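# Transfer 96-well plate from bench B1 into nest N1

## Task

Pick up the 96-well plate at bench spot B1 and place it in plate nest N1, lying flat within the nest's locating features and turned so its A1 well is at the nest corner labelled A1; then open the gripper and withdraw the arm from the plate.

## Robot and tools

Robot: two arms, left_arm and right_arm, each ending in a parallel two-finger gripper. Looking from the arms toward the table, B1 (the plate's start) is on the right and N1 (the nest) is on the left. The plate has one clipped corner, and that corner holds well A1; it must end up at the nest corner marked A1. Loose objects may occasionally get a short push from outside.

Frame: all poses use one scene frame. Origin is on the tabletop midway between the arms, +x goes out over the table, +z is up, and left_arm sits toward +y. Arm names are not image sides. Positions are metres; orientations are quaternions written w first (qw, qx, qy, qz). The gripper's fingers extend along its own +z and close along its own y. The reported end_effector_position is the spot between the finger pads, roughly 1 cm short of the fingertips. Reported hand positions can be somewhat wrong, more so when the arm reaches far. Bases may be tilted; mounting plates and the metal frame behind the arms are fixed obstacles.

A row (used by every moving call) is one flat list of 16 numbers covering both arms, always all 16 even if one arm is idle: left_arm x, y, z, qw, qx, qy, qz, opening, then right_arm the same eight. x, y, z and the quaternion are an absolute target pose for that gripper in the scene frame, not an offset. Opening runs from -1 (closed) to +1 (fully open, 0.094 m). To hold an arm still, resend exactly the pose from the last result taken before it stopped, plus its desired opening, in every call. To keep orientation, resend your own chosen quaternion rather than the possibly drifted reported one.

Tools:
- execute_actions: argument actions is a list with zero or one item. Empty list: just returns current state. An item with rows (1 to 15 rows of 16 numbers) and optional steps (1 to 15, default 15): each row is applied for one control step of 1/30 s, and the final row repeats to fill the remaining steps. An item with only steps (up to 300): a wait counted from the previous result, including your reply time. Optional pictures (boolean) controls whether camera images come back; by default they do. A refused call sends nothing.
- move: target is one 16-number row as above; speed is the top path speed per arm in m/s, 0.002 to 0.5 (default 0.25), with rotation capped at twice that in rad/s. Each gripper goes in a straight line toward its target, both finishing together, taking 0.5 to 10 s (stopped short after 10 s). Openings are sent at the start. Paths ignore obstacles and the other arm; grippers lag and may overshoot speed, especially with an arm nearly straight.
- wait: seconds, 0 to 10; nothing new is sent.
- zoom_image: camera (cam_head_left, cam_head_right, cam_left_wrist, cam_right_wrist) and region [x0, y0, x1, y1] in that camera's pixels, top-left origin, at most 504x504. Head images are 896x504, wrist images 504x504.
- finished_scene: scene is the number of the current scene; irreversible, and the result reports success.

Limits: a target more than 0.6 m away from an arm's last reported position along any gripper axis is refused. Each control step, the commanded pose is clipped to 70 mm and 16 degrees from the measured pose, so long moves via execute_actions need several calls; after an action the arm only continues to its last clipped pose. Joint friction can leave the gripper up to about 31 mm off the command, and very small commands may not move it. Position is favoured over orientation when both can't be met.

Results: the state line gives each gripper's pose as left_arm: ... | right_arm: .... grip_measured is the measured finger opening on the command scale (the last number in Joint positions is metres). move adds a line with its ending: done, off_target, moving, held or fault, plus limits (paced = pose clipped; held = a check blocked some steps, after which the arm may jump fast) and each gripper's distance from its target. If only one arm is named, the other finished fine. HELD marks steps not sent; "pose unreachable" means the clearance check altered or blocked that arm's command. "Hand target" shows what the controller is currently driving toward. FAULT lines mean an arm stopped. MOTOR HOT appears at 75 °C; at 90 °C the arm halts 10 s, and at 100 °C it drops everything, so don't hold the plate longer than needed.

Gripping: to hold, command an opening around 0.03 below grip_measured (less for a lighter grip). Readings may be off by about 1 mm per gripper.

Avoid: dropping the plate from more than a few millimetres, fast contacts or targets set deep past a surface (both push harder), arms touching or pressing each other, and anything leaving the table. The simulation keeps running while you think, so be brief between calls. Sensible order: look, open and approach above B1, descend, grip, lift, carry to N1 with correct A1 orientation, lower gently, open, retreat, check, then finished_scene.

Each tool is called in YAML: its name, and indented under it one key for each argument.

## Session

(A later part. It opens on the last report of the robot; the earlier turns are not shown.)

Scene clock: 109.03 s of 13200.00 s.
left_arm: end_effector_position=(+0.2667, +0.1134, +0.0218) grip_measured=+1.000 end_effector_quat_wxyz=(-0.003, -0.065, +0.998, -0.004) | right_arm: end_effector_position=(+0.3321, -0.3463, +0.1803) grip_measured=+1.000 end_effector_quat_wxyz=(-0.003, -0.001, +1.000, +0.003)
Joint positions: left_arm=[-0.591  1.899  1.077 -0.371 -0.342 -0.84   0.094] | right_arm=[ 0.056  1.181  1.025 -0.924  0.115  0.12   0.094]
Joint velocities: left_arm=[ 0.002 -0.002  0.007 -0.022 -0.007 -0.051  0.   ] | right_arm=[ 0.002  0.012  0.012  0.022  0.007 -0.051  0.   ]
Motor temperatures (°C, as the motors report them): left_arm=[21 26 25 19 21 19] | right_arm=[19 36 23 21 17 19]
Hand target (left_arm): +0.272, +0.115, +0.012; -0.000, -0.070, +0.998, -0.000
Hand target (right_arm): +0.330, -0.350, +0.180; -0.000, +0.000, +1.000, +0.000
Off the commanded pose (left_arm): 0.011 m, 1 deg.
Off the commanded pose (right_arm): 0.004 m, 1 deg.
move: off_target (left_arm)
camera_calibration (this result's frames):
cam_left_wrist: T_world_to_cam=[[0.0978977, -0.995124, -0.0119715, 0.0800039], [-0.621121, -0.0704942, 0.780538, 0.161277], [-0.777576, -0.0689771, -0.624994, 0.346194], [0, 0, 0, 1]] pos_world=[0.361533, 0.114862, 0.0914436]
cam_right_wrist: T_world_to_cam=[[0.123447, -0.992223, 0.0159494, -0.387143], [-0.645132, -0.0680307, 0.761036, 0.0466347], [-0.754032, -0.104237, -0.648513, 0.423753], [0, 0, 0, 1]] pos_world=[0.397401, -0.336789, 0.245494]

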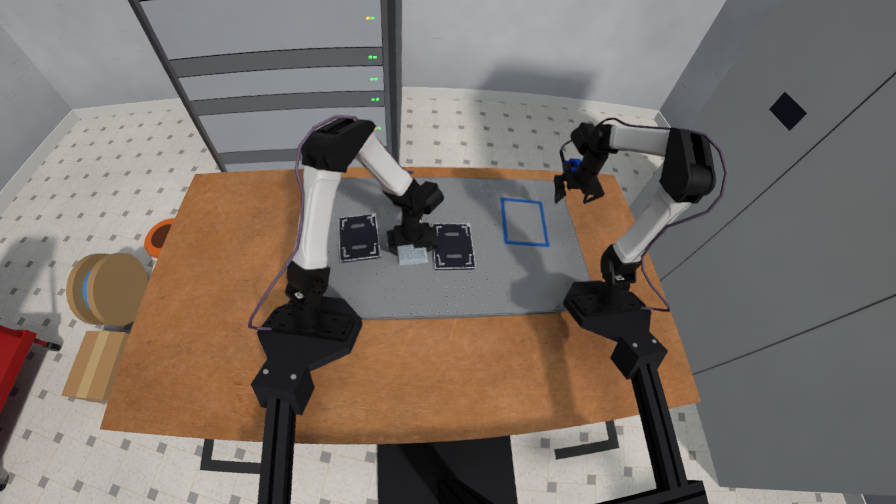

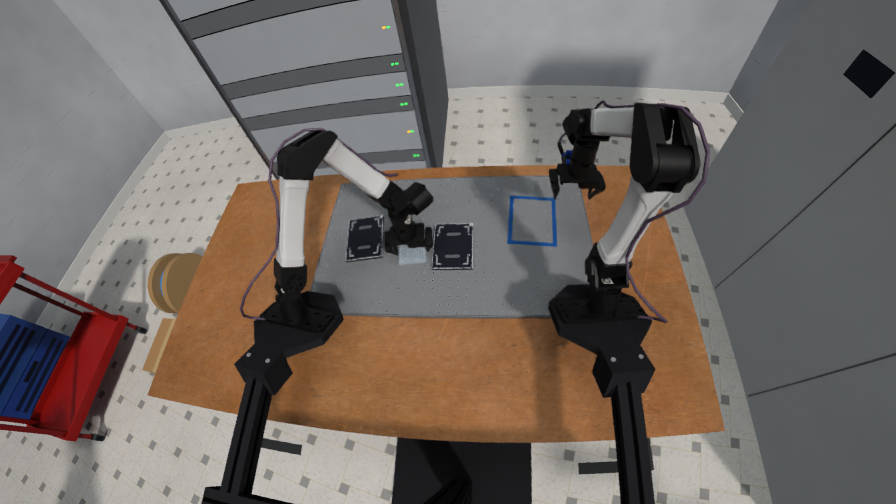

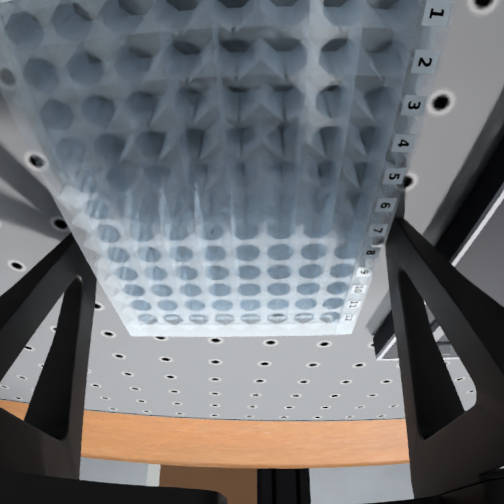

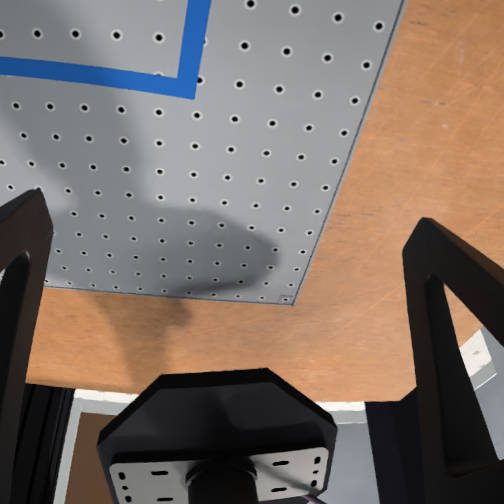

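move:
  target: [0.272,0.115,0.012,0,-0.07,0.9975,0,0.7,0.33,-0.35,0.18,0,0,1,0,1]

move:
  target: [0.27,0.115,0.08,0,-0.07,0.9975,0,0.7,0.33,-0.35,0.18,0,0,1,0,1]
  speed: 0.06

move:
  target: [0.32,0.275,0.07,0,0,1,0,0.7,0.33,-0.35,0.18,0,0,1,0,1]
  speed: 0.08

zoom_image:
  camera: "cam_head_right"
  region: [300, 170, 440, 290]

Scene clock: 113.87 s of 13200.00 s.
left_arm: end_effector_position=(+0.2668, +0.1132, +0.0217) grip_measured=+0.783 end_effector_quat_wxyz=(-0.003, -0.065, +0.998, -0.005) | right_arm: end_effector_position=(+0.3321, -0.3463, +0.1803) grip_measured=+1.000 end_effector_quat_wxyz=(-0.003, -0.001, +1.000, +0.003)
Joint positions: left_arm=[-0.59   1.899  1.077 -0.37  -0.341 -0.839  0.084] | right_arm=[ 0.056  1.181  1.025 -0.924  0.115  0.12   0.094]
Joint velocities: left_arm=[-0.007 -0.002 -0.002  0.022 -0.037 -0.066  0.   ] | right_arm=[ 0.017  0.002  0.012  0.022  0.037 -0.022  0.   ]
Motor temperatures (°C, as the motors report them): left_arm=[21 26 25 19 21 19] | right_arm=[19 36 23 21 17 19]
Hand target (left_arm): +0.272, +0.115, +0.012; +0.000, -0.070, +0.998, -0.000
Hand target (right_arm): +0.330, -0.350, +0.180; -0.000, +0.000, +1.000, +0.000
Off the commanded pose (left_arm): 0.011 m, 1 deg.
Off the commanded pose (right_arm): 0.004 m, 1 deg.
After step 90, 1.13 s passed at rest.
move: off_target (left_arm)
camera_calibration (this result's frames):
cam_left_wrist: T_world_to_cam=[[0.0973484, -0.995191, -0.0108398, 0.0799833], [-0.621009, -0.0692503, 0.780738, 0.161181], [-0.777734, -0.069272, -0.624764, 0.346297], [0, 0, 0, 1]] pos_world=[0.361636, 0.114749, 0.0913807]
cam_right_wrist: T_world_to_cam=[[0.123447, -0.992223, 0.0159494, -0.387143], [-0.645132, -0.0680307, 0.761036, 0.0466347], [-0.754032, -0.104237, -0.648513, 0.423753], [0, 0, 0, 1]] pos_world=[0.397401, -0.336789, 0.245494]

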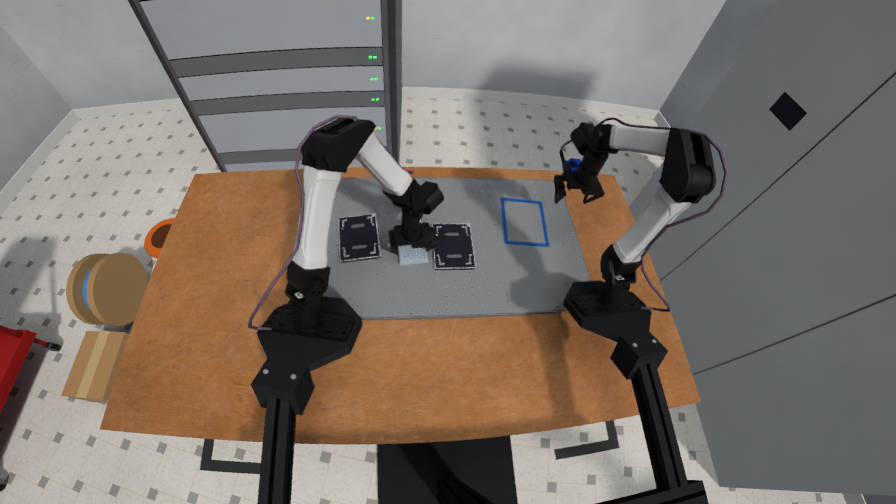

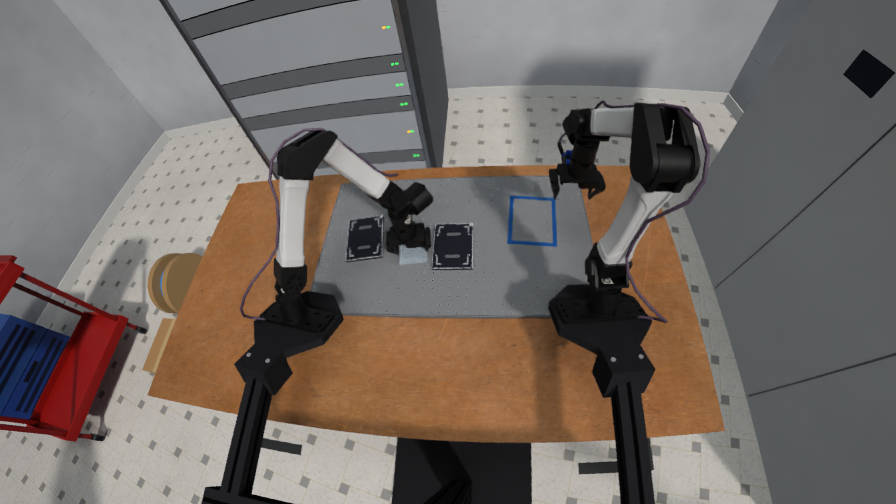

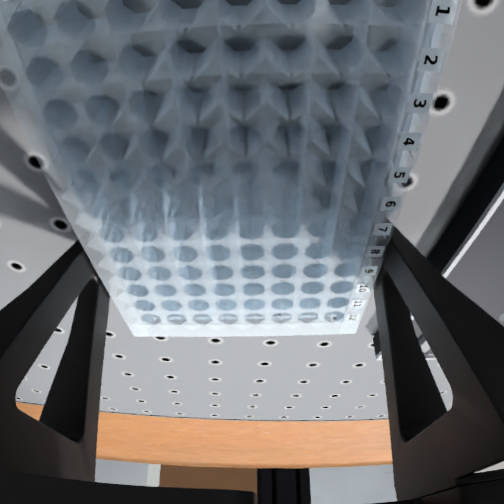

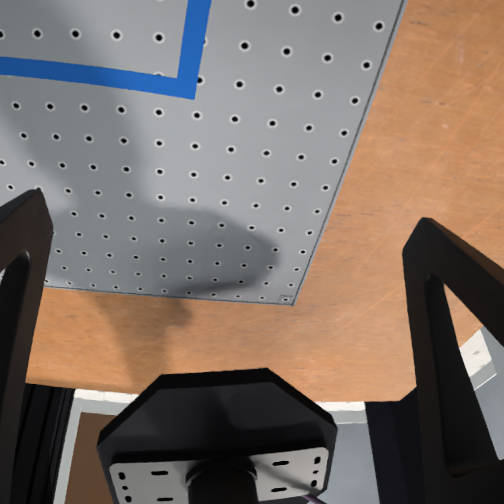

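Scene clock: 115.33 s of 13200.00 s.
left_arm: end_effector_position=(+0.2656, +0.1185, +0.0724) grip_measured=+0.783 end_effector_quat_wxyz=(-0.007, -0.068, +0.998, +0.003) | right_arm: end_effector_position=(+0.3321, -0.3463, +0.1803) grip_measured=+1.000 end_effector_quat_wxyz=(-0.003, -0.001, +1.000, +0.003)
Joint positions: left_arm=[-0.638  1.759  1.098 -0.567 -0.364 -0.899  0.084] | right_arm=[ 0.056  1.181  1.025 -0.924  0.115  0.12   0.094]
Joint velocities: left_arm=[ 0.002  0.007 -0.007 -0.095  0.022 -0.11   0.   ] | right_arm=[ 0.012 -0.002 -0.002 -0.081 -0.081 -0.007  0.   ]
Motor temperatures (°C, as the motors report them): left_arm=[21 26 25 19 21 19] | right_arm=[19 36 23 21 17 19]
Hand target (left_arm): +0.270, +0.115, +0.080; +0.000, -0.070, +0.998, +0.000
Hand target (right_arm): +0.330, -0.350, +0.180; -0.000, +0.000, +1.000, +0.000
Off the commanded pose (left_arm): 0.009 m, 1 deg.
Off the commanded pose (right_arm): 0.004 m, 1 deg.
move: done
camera_calibration (this result's frames):
cam_left_wrist: T_world_to_cam=[[0.102672, -0.994321, -0.0280114, 0.0856377], [-0.614188, -0.0855208, 0.784512, 0.121096], [-0.782452, -0.0633429, -0.619481, 0.377626], [0, 0, 0, 1]] pos_world=[0.361057, 0.119427, 0.14133]
cam_right_wrist: T_world_to_cam=[[0.123447, -0.992223, 0.0159494, -0.387143], [-0.645132, -0.0680307, 0.761036, 0.0466347], [-0.754032, -0.104237, -0.648513, 0.423753], [0, 0, 0, 1]] pos_world=[0.397401, -0.336789, 0.245494]

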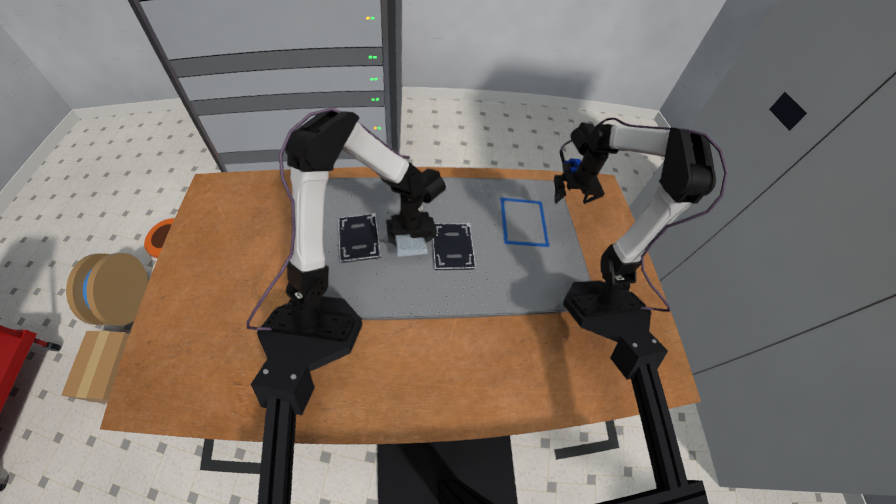

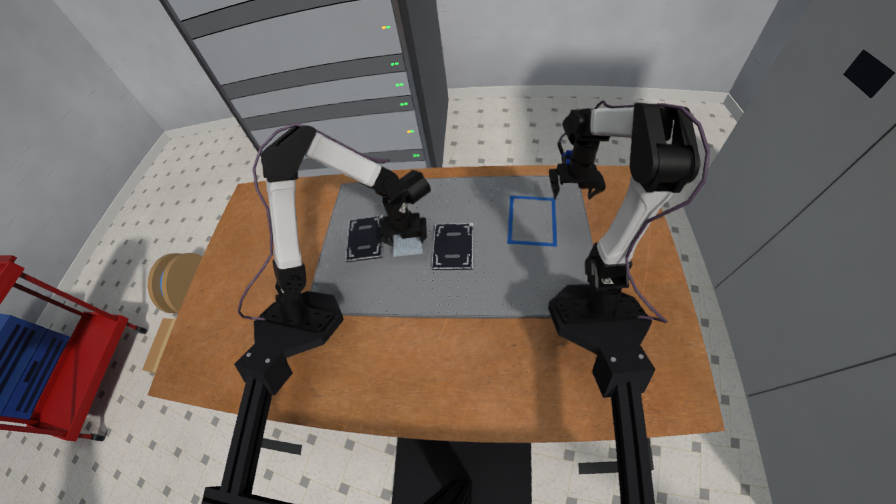

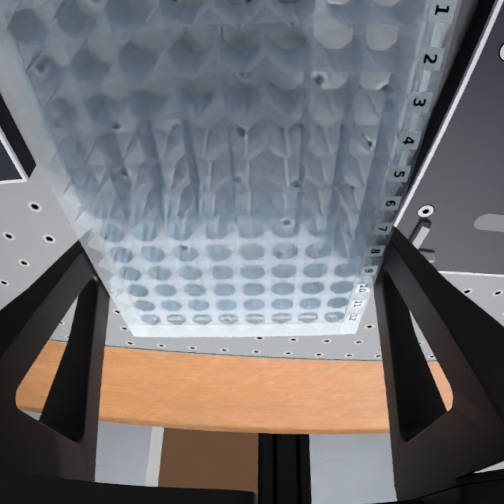

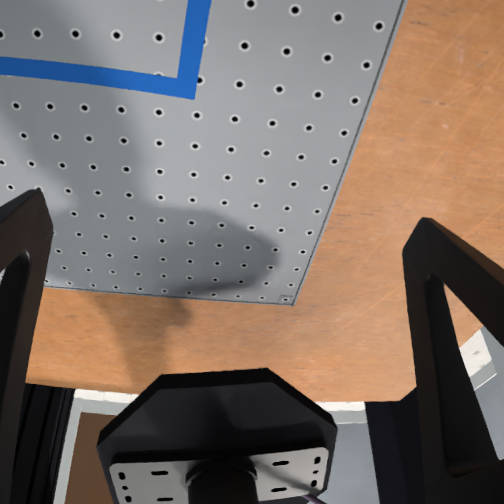

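Scene clock: 117.90 s of 13200.00 s.
left_arm: end_effector_position=(+0.3212, +0.2737, +0.0678) grip_measured=+0.783 end_effector_quat_wxyz=(-0.007, -0.002, +1.000, +0.002) | right_arm: end_effector_position=(+0.3321, -0.3463, +0.1803) grip_measured=+1.000 end_effector_quat_wxyz=(-0.003, -0.001, +1.000, +0.003)
Joint positions: left_arm=[-0.11   1.544  0.95  -0.503 -0.148 -0.266  0.084] | right_arm=[ 0.056  1.181  1.025 -0.924  0.115  0.12   0.094]
Joint velocities: left_arm=[ 0.007  0.002 -0.002 -0.022  0.007  0.022 -0.   ] | right_arm=[ 0.012  0.007 -0.017  0.007 -0.022 -0.022  0.   ]
Motor temperatures (°C, as the motors report them): left_arm=[21 26 25 19 21 19] | right_arm=[19 36 23 21 17 19]
Hand target (left_arm): +0.322, +0.274, +0.070; +0.001, -0.001, +1.000, -0.003
Hand target (right_arm): +0.330, -0.350, +0.180; -0.000, +0.000, +1.000, +0.000
Off the commanded pose (left_arm): 0.003 m, 1 deg.
Off the commanded pose (right_arm): 0.004 m, 1 deg.
move: done
camera_calibration (this result's frames):
cam_left_wrist: T_world_to_cam=[[-0.029228, -0.999275, -0.0243909, 0.277608], [-0.618964, -0.00106677, 0.785418, 0.150491], [-0.784875, 0.0380533, -0.618484, 0.401033], [0, 0, 0, 1]] pos_world=[0.416023, 0.262307, 0.136606]
cam_right_wrist: T_world_to_cam=[[0.123447, -0.992223, 0.0159494, -0.387143], [-0.645132, -0.0680307, 0.761036, 0.0466347], [-0.754032, -0.104237, -0.648513, 0.423753], [0, 0, 0, 1]] pos_world=[0.397401, -0.336789, 0.245494]

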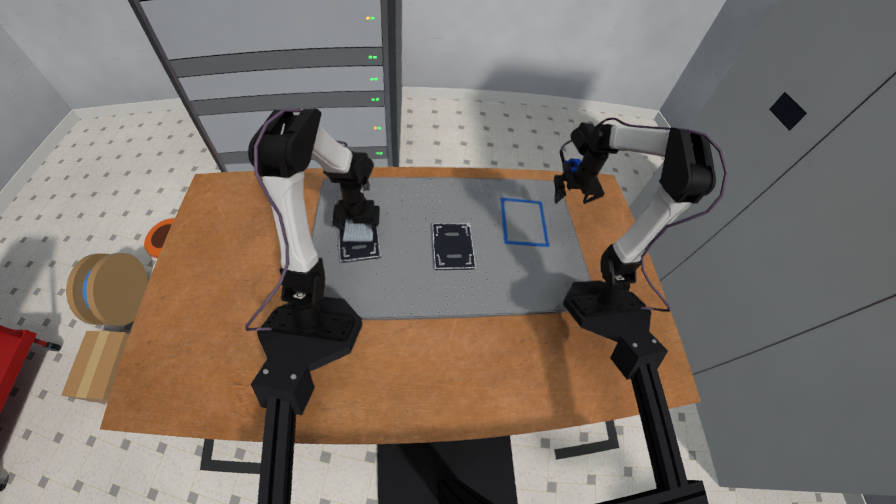

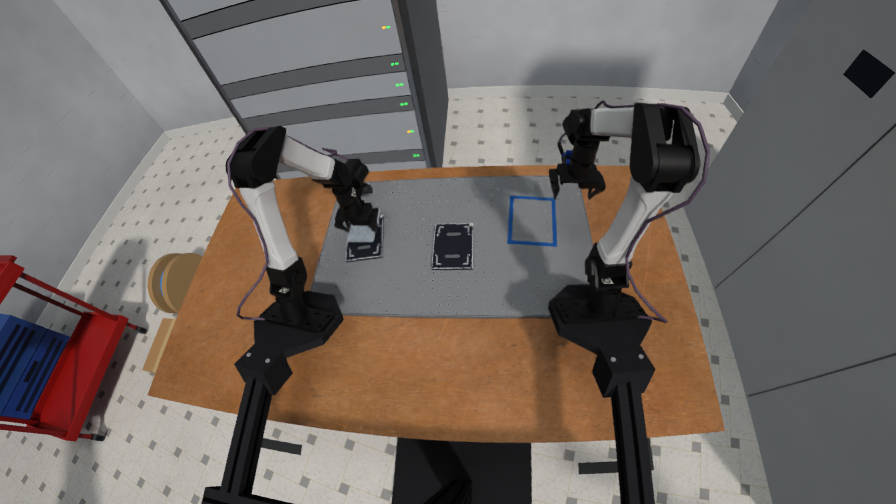

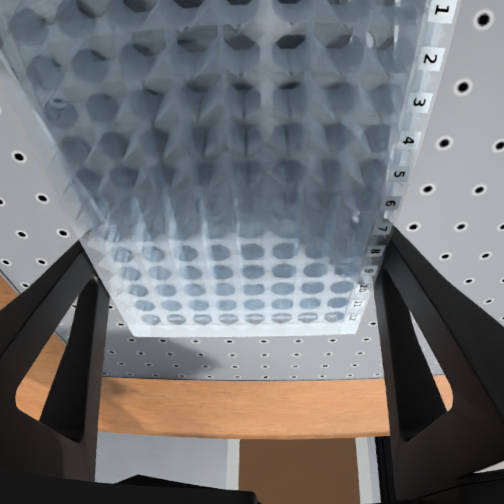

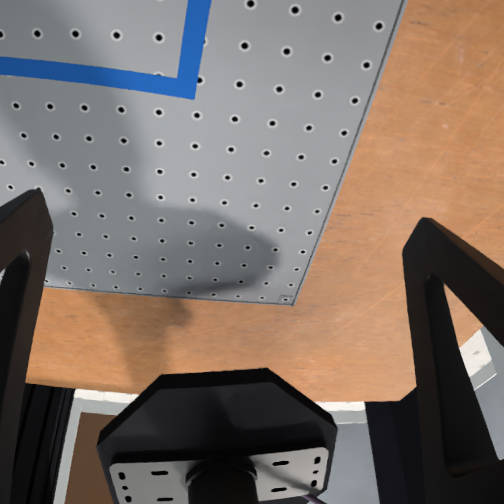

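Region (300, 170, 440, 290) of cam_head_right's 896x504 image, scaled by 3.600, with more detail than that image has; it fills the top 432 rows of this view, and the rest is white.

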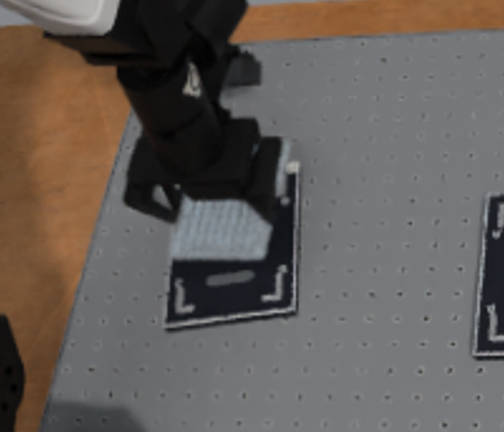

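move:
  target: [0.318,0.274,0.04,0,-0.078,0.997,0,0.7,0.33,-0.35,0.18,0,0,1,0,1]
  speed: 0.04

zoom_image:
  camera: "cam_head_right"
  region: [320, 190, 420, 280]

zoom_image:
  camera: "cam_head_left"
  region: [310, 190, 410, 280]

Scene clock: 127.73 s of 13200.00 s.
left_arm: end_effector_position=(+0.3217, +0.2699, +0.0462) grip_measured=+0.783 end_effector_quat_wxyz=(+0.003, -0.068, +0.998, -0.002) | right_arm: end_effector_position=(+0.3321, -0.3463, +0.1803) grip_measured=+1.000 end_effector_quat_wxyz=(-0.003, -0.001, +1.000, +0.003)
Joint positions: left_arm=[-0.11   1.603  0.917 -0.389 -0.146 -0.395  0.084] | right_arm=[ 0.056  1.181  1.025 -0.924  0.115  0.12   0.094]
Joint velocities: left_arm=[-0.007  0.007 -0.002  0.007  0.022 -0.037 -0.   ] | right_arm=[-0.007 -0.002  0.002  0.022  0.007 -0.007  0.   ]
Motor temperatures (°C, as the motors report them): left_arm=[21 27 25 19 21 19] | right_arm=[18 35 23 21 17 19]
Hand target (left_arm): +0.318, +0.274, +0.040; -0.000, -0.078, +0.997, -0.000
Hand target (right_arm): +0.330, -0.350, +0.180; -0.000, +0.000, +1.000, +0.000
Off the commanded pose (left_arm): 0.008 m, 1 deg.
Off the commanded pose (right_arm): 0.004 m, 1 deg.
After step 90, 4.67 s passed at rest.
move: done
camera_calibration (this result's frames):
cam_left_wrist: T_world_to_cam=[[0.10332, -0.994511, -0.0165012, 0.229022], [-0.630389, -0.0783061, 0.77232, 0.192851], [-0.769373, -0.0693942, -0.63502, 0.41295], [0, 0, 0, 1]] pos_world=[0.415621, 0.271523, 0.117068]
cam_right_wrist: T_world_to_cam=[[0.123447, -0.992223, 0.0159494, -0.387143], [-0.645132, -0.0680307, 0.761036, 0.0466347], [-0.754032, -0.104237, -0.648513, 0.423753], [0, 0, 0, 1]] pos_world=[0.397401, -0.336789, 0.245494]

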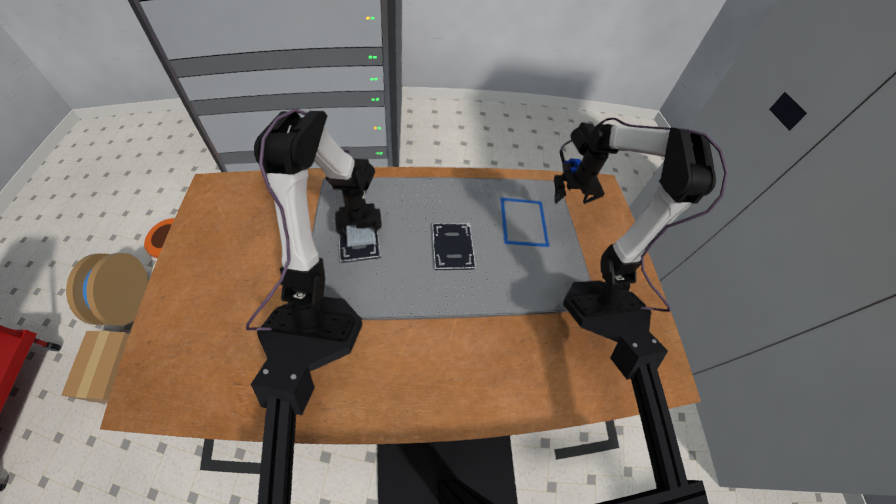

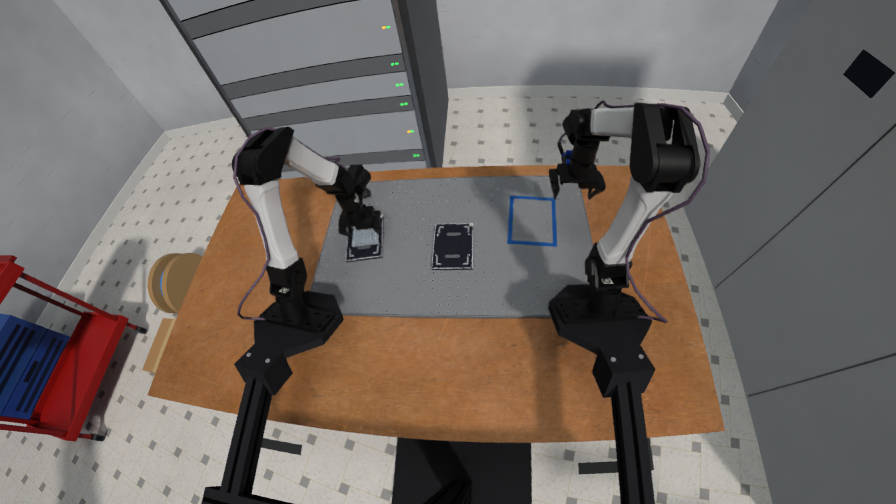

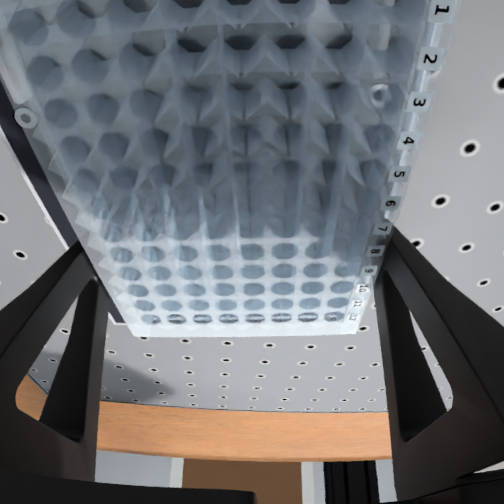

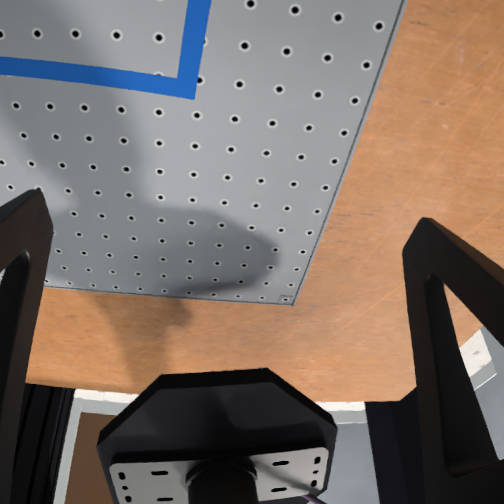

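Region (320, 190, 420, 280) of cam_head_right's 896x504 image, scaled by 5.040, with more detail than that image has; it fills the top 454 rows of this view, and the rest is white.

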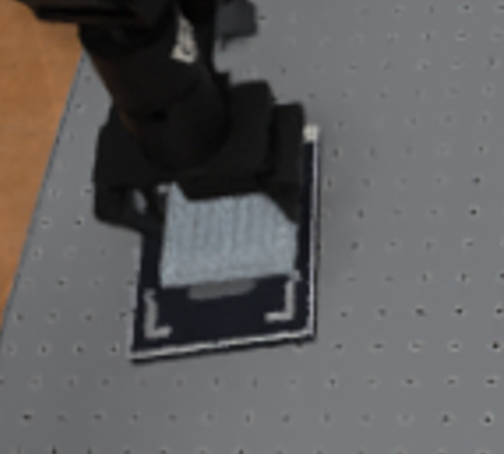

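Region (310, 190, 410, 280) of cam_head_left's 896x504 image, scaled by 5.040, with more detail than that image has; it fills the top 454 rows of this view, and the rest is white.

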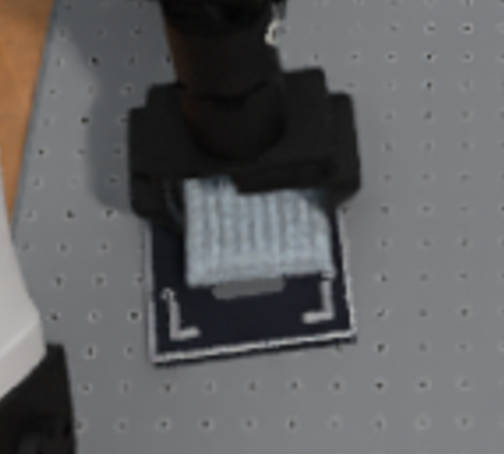

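move:
  target: [0.306,0.288,0.03,0,-0.078,0.997,0,0.7,0.33,-0.35,0.18,0,0,1,0,1]
  speed: 0.02

zoom_image:
  camera: "cam_head_right"
  region: [320, 190, 420, 280]

zoom_image:
  camera: "cam_head_left"
  region: [310, 190, 410, 280]

Scene clock: 135.33 s of 13200.00 s.
left_arm: end_effector_position=(+0.3120, +0.2829, +0.0358) grip_measured=+0.783 end_effector_quat_wxyz=(+0.003, -0.076, +0.997, -0.002) | right_arm: end_effector_position=(+0.3321, -0.3463, +0.1803) grip_measured=+1.000 end_effector_quat_wxyz=(-0.003, -0.001, +1.000, +0.003)
Joint positions: left_arm=[-0.071  1.603  0.855 -0.321 -0.128 -0.376  0.084] | right_arm=[ 0.056  1.181  1.025 -0.924  0.115  0.12   0.094]
Joint velocities: left_arm=[ 0.002 -0.012  0.002  0.007 -0.022 -0.037 -0.001] | right_arm=[-0.022 -0.002  0.037 -0.007 -0.066  0.007  0.   ]
Motor temperatures (°C, as the motors report them): left_arm=[20 27 24 19 21 19] | right_arm=[18 35 23 21 17 19]
Hand target (left_arm): +0.306, +0.288, +0.030; +0.000, -0.078, +0.997, +0.000
Hand target (right_arm): +0.330, -0.350, +0.180; -0.000, +0.000, +1.000, +0.000
Off the commanded pose (left_arm): 0.010 m, 0 deg.
Off the commanded pose (right_arm): 0.004 m, 1 deg.
After step 90, 2.90 s passed at rest.
move: done
camera_calibration (this result's frames):
cam_left_wrist: T_world_to_cam=[[0.119713, -0.992663, -0.0169887, 0.237074], [-0.629209, -0.0890953, 0.772113, 0.198443], [-0.767962, -0.0817424, -0.635258, 0.402844], [0, 0, 0, 1]] pos_world=[0.40585, 0.285944, 0.106717]
cam_right_wrist: T_world_to_cam=[[0.123447, -0.992223, 0.0159494, -0.387143], [-0.645132, -0.0680307, 0.761036, 0.0466347], [-0.754032, -0.104237, -0.648513, 0.423753], [0, 0, 0, 1]] pos_world=[0.397401, -0.336789, 0.245494]

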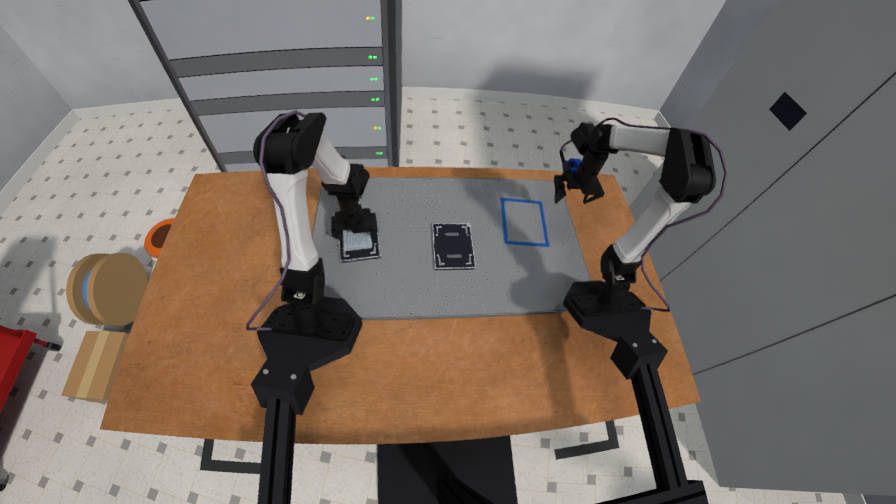

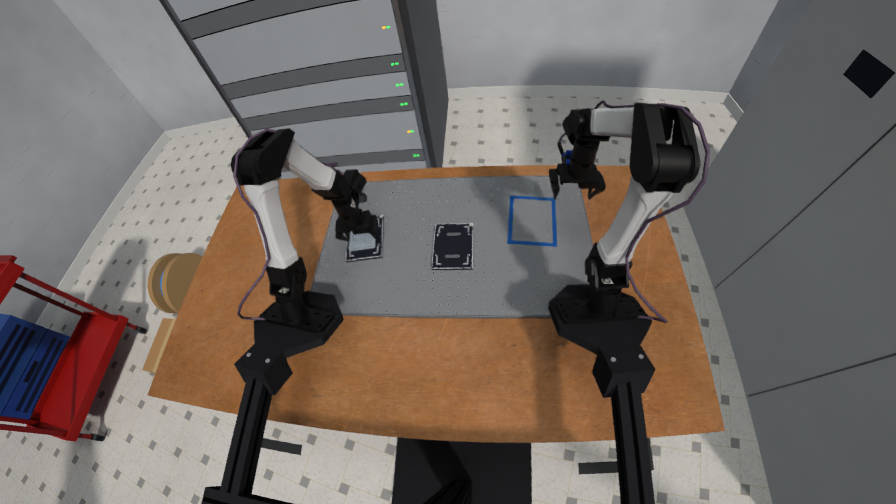

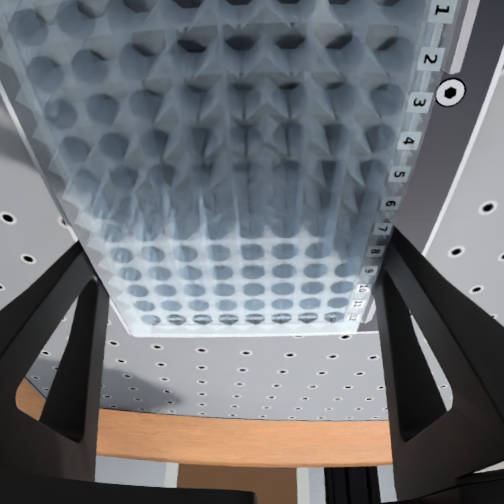

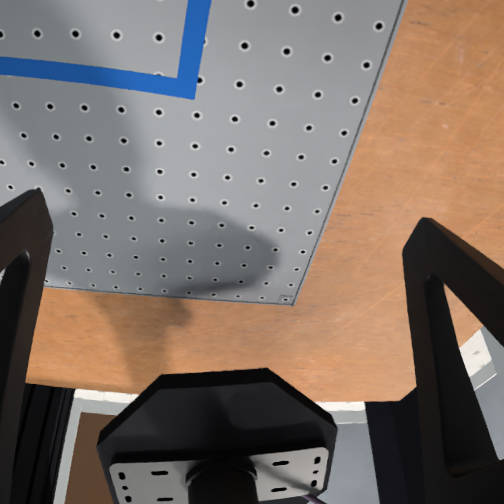

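Region (320, 190, 420, 280) of cam_head_right's 896x504 image, scaled by 5.040, with more detail than that image has; it fills the top 454 rows of this view, and the rest is white.

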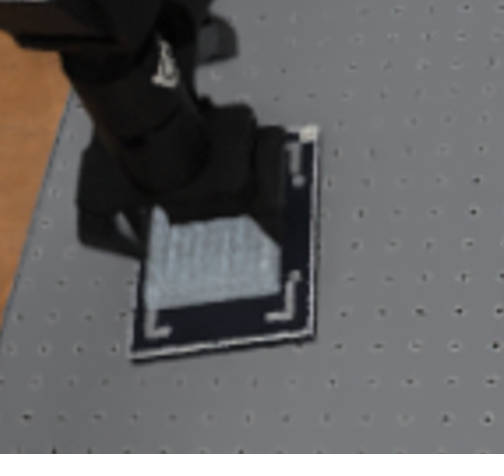

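Region (310, 190, 410, 280) of cam_head_left's 896x504 image, scaled by 5.040, with more detail than that image has; it fills the top 454 rows of this view, and the rest is white.

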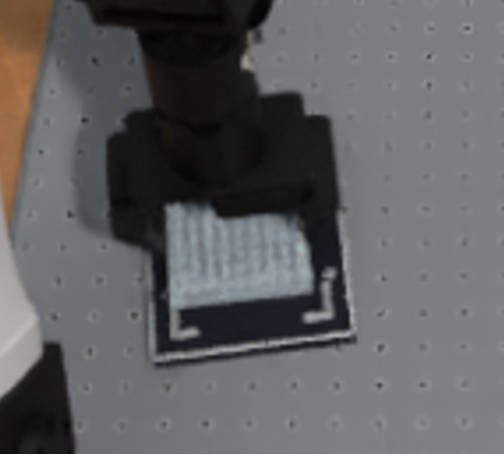

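move:
  target: [0.301,0.284,0.022,0,-0.078,0.997,0,0.7,0.33,-0.35,0.18,0,0,1,0,1]
  speed: 0.01

zoom_image:
  camera: "cam_head_right"
  region: [320, 190, 420, 280]

zoom_image:
  camera: "cam_head_left"
  region: [310, 190, 410, 280]

Scene clock: 142.53 s of 13200.00 s.
left_arm: end_effector_position=(+0.3115, +0.2830, +0.0347) grip_measured=+0.783 end_effector_quat_wxyz=(+0.006, -0.077, +0.997, -0.002) | right_arm: end_effector_position=(+0.3321, -0.3463, +0.1803) grip_measured=+1.000 end_effector_quat_wxyz=(-0.003, -0.001, +1.000, +0.003)
Joint positions: left_arm=[-0.071  1.603  0.846 -0.307 -0.129 -0.376  0.084] | right_arm=[ 0.056  1.181  1.025 -0.924  0.115  0.12   0.094]
Joint velocities: left_arm=[ 0.017 -0.002  0.002 -0.051  0.037  0.022 -0.002] | right_arm=[ 0.007 -0.002 -0.022  0.051  0.022 -0.007  0.   ]
Motor temperatures (°C, as the motors report them): left_arm=[20 27 24 19 21 19] | right_arm=[18 35 23 21 17 19]
Hand target (left_arm): +0.301, +0.284, +0.023; -0.001, -0.078, +0.997, +0.000
Hand target (right_arm): +0.330, -0.350, +0.180; -0.000, +0.000, +1.000, +0.000
Off the commanded pose (left_arm): 0.016 m, 1 deg.
Off the commanded pose (right_arm): 0.004 m, 1 deg.
After step 90, 2.20 s passed at rest.
move: off_target (left_arm)
camera_calibration (this result's frames):
cam_left_wrist: T_world_to_cam=[[0.120552, -0.992576, -0.0161469, 0.236941], [-0.633598, -0.0894544, 0.768473, 0.200665], [-0.764212, -0.0824106, -0.639678, 0.400949], [0, 0, 0, 1]] pos_world=[0.404987, 0.286175, 0.106099]
cam_right_wrist: T_world_to_cam=[[0.123447, -0.992223, 0.0159494, -0.387143], [-0.645132, -0.0680307, 0.761036, 0.0466347], [-0.754032, -0.104237, -0.648513, 0.423753], [0, 0, 0, 1]] pos_world=[0.397401, -0.336789, 0.245494]

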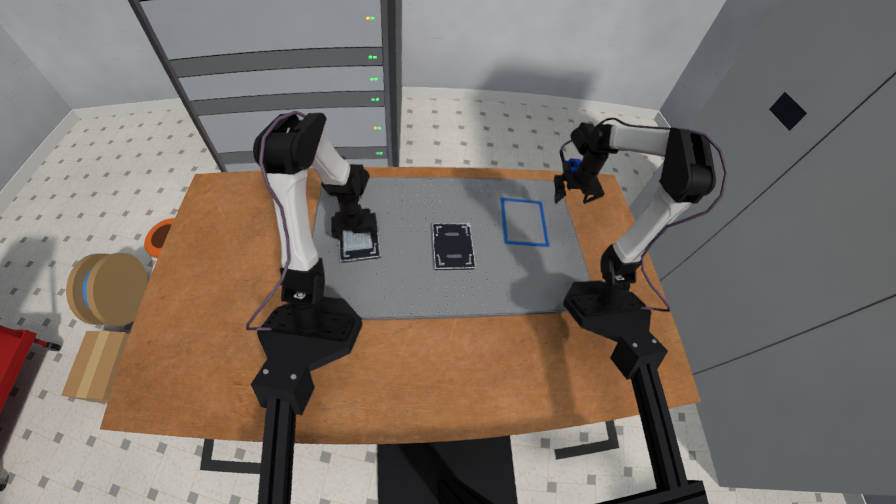

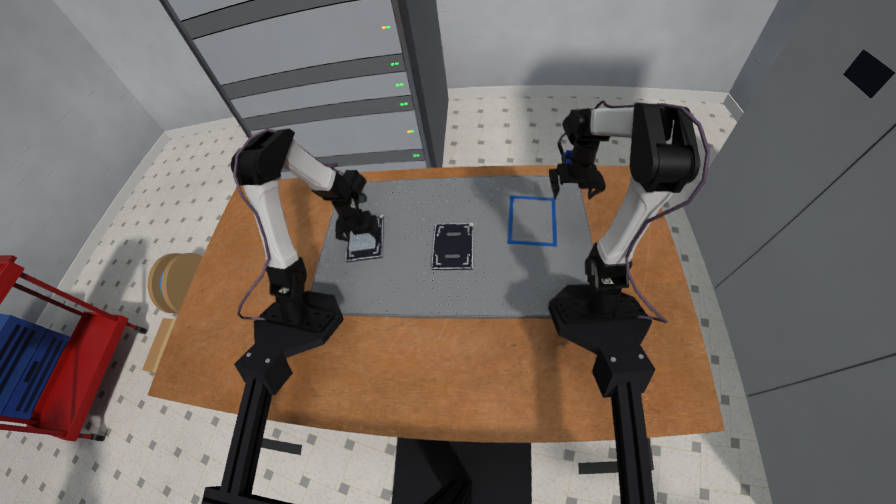

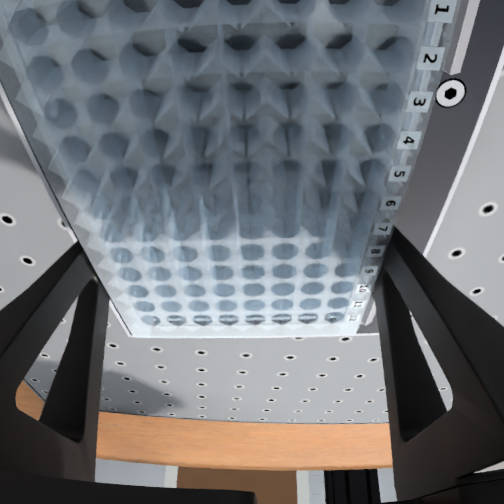

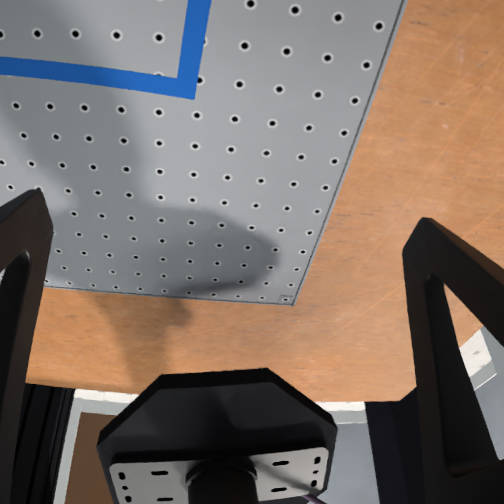

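Region (320, 190, 420, 280) of cam_head_right's 896x504 image, scaled by 5.040, with more detail than that image has; it fills the top 454 rows of this view, and the rest is white.

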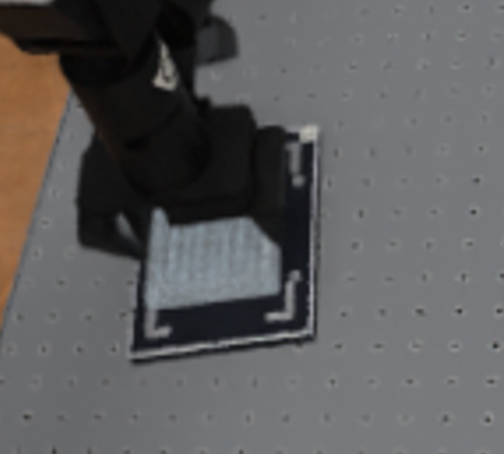

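Region (310, 190, 410, 280) of cam_head_left's 896x504 image, scaled by 5.040, with more detail than that image has; it fills the top 454 rows of this view, and the rest is white.

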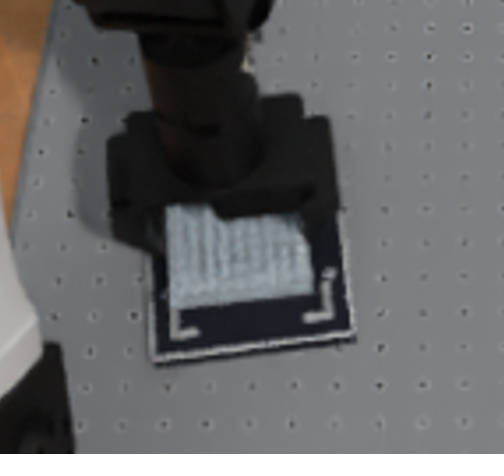

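move:
  target: [0.292,0.281,0.036,0,-0.078,0.997,0,0.7,0.33,-0.35,0.18,0,0,1,0,1]
  speed: 0.015

zoom_image:
  camera: "cam_head_left"
  region: [310, 190, 410, 280]

Scene clock: 147.37 s of 13200.00 s.
left_arm: end_effector_position=(+0.3021, +0.2825, +0.0364) grip_measured=+0.783 end_effector_quat_wxyz=(+0.008, -0.078, +0.997, -0.000) | right_arm: end_effector_position=(+0.3321, -0.3463, +0.1803) grip_measured=+1.000 end_effector_quat_wxyz=(-0.003, -0.001, +1.000, +0.003)
Joint positions: left_arm=[-0.084  1.576  0.804 -0.29  -0.14  -0.391  0.084] | right_arm=[ 0.056  1.181  1.025 -0.924  0.115  0.12   0.094]
Joint velocities: left_arm=[-0.012 -0.012 -0.012  0.037 -0.007  0.037  0.   ] | right_arm=[-0.007  0.002  0.012 -0.022 -0.051 -0.022  0.   ]
Motor temperatures (°C, as the motors report them): left_arm=[20 27 24 19 21 19] | right_arm=[18 35 23 21 17 19]
Hand target (left_arm): +0.292, +0.281, +0.036; -0.000, -0.078, +0.997, +0.000
Hand target (right_arm): +0.330, -0.350, +0.180; -0.000, +0.000, +1.000, +0.000
Off the commanded pose (left_arm): 0.010 m, 1 deg.
Off the commanded pose (right_arm): 0.004 m, 1 deg.
After step 90, 0.30 s passed at rest.
move: done
camera_calibration (this result's frames):
cam_left_wrist: T_world_to_cam=[[0.124007, -0.992091, -0.0194239, 0.236516], [-0.63574, -0.0944639, 0.766101, 0.195446], [-0.761877, -0.0826533, -0.642426, 0.394295], [0, 0, 0, 1]] pos_world=[0.395327, 0.285698, 0.108168]
cam_right_wrist: T_world_to_cam=[[0.123447, -0.992223, 0.0159494, -0.387143], [-0.645132, -0.0680307, 0.761036, 0.0466347], [-0.754032, -0.104237, -0.648513, 0.423753], [0, 0, 0, 1]] pos_world=[0.397401, -0.336789, 0.245494]

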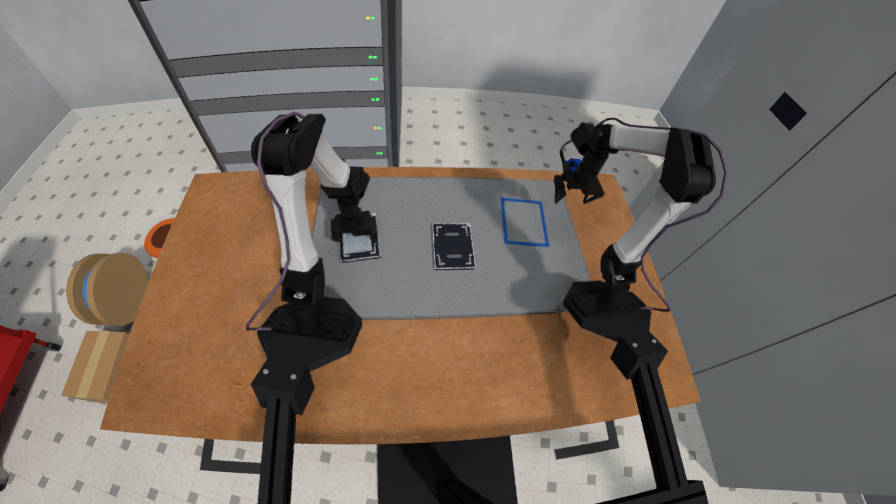

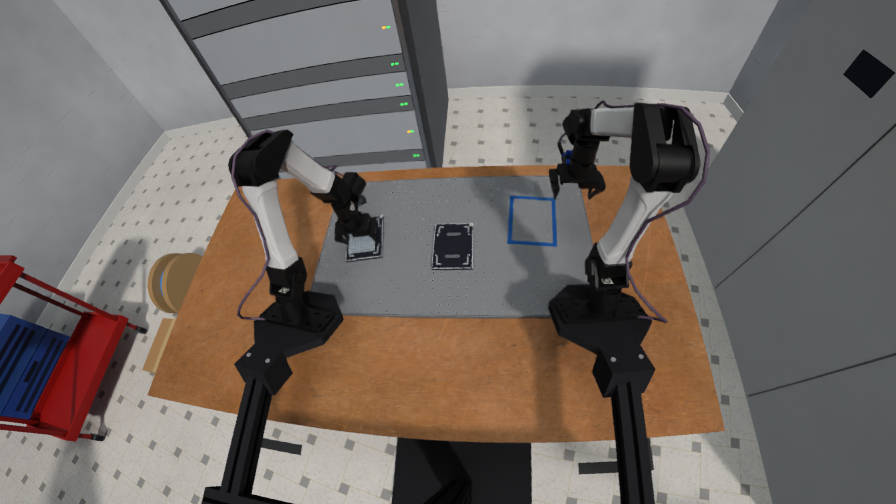

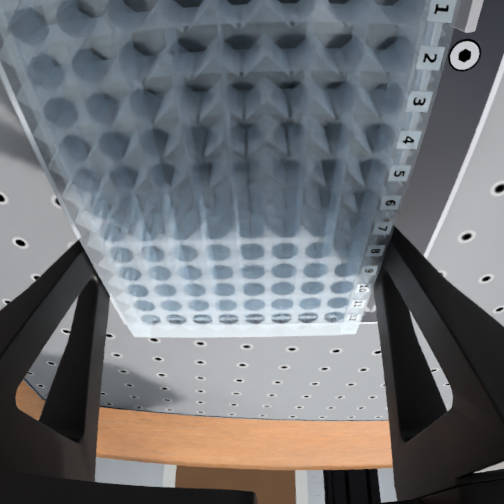

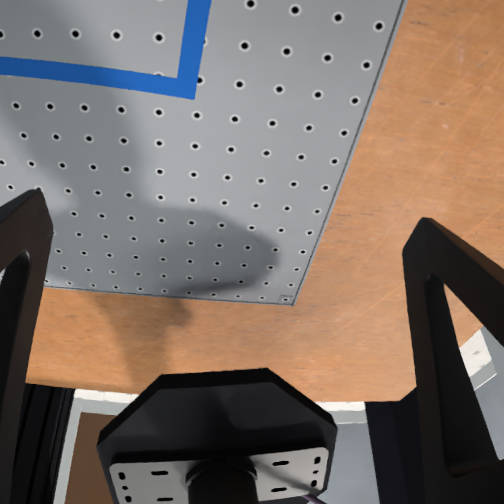

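Region (310, 190, 410, 280) of cam_head_left's 896x504 image, scaled by 5.040, with more detail than that image has; it fills the top 454 rows of this view, and the rest is white.

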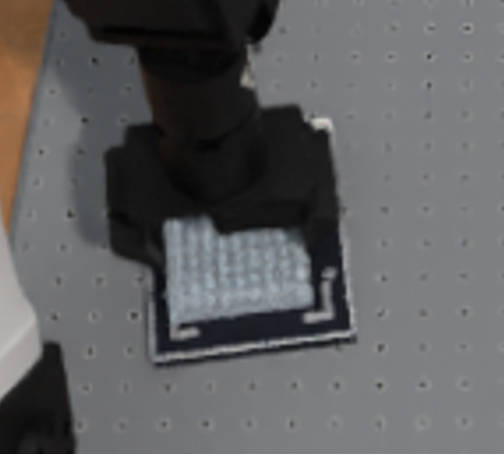

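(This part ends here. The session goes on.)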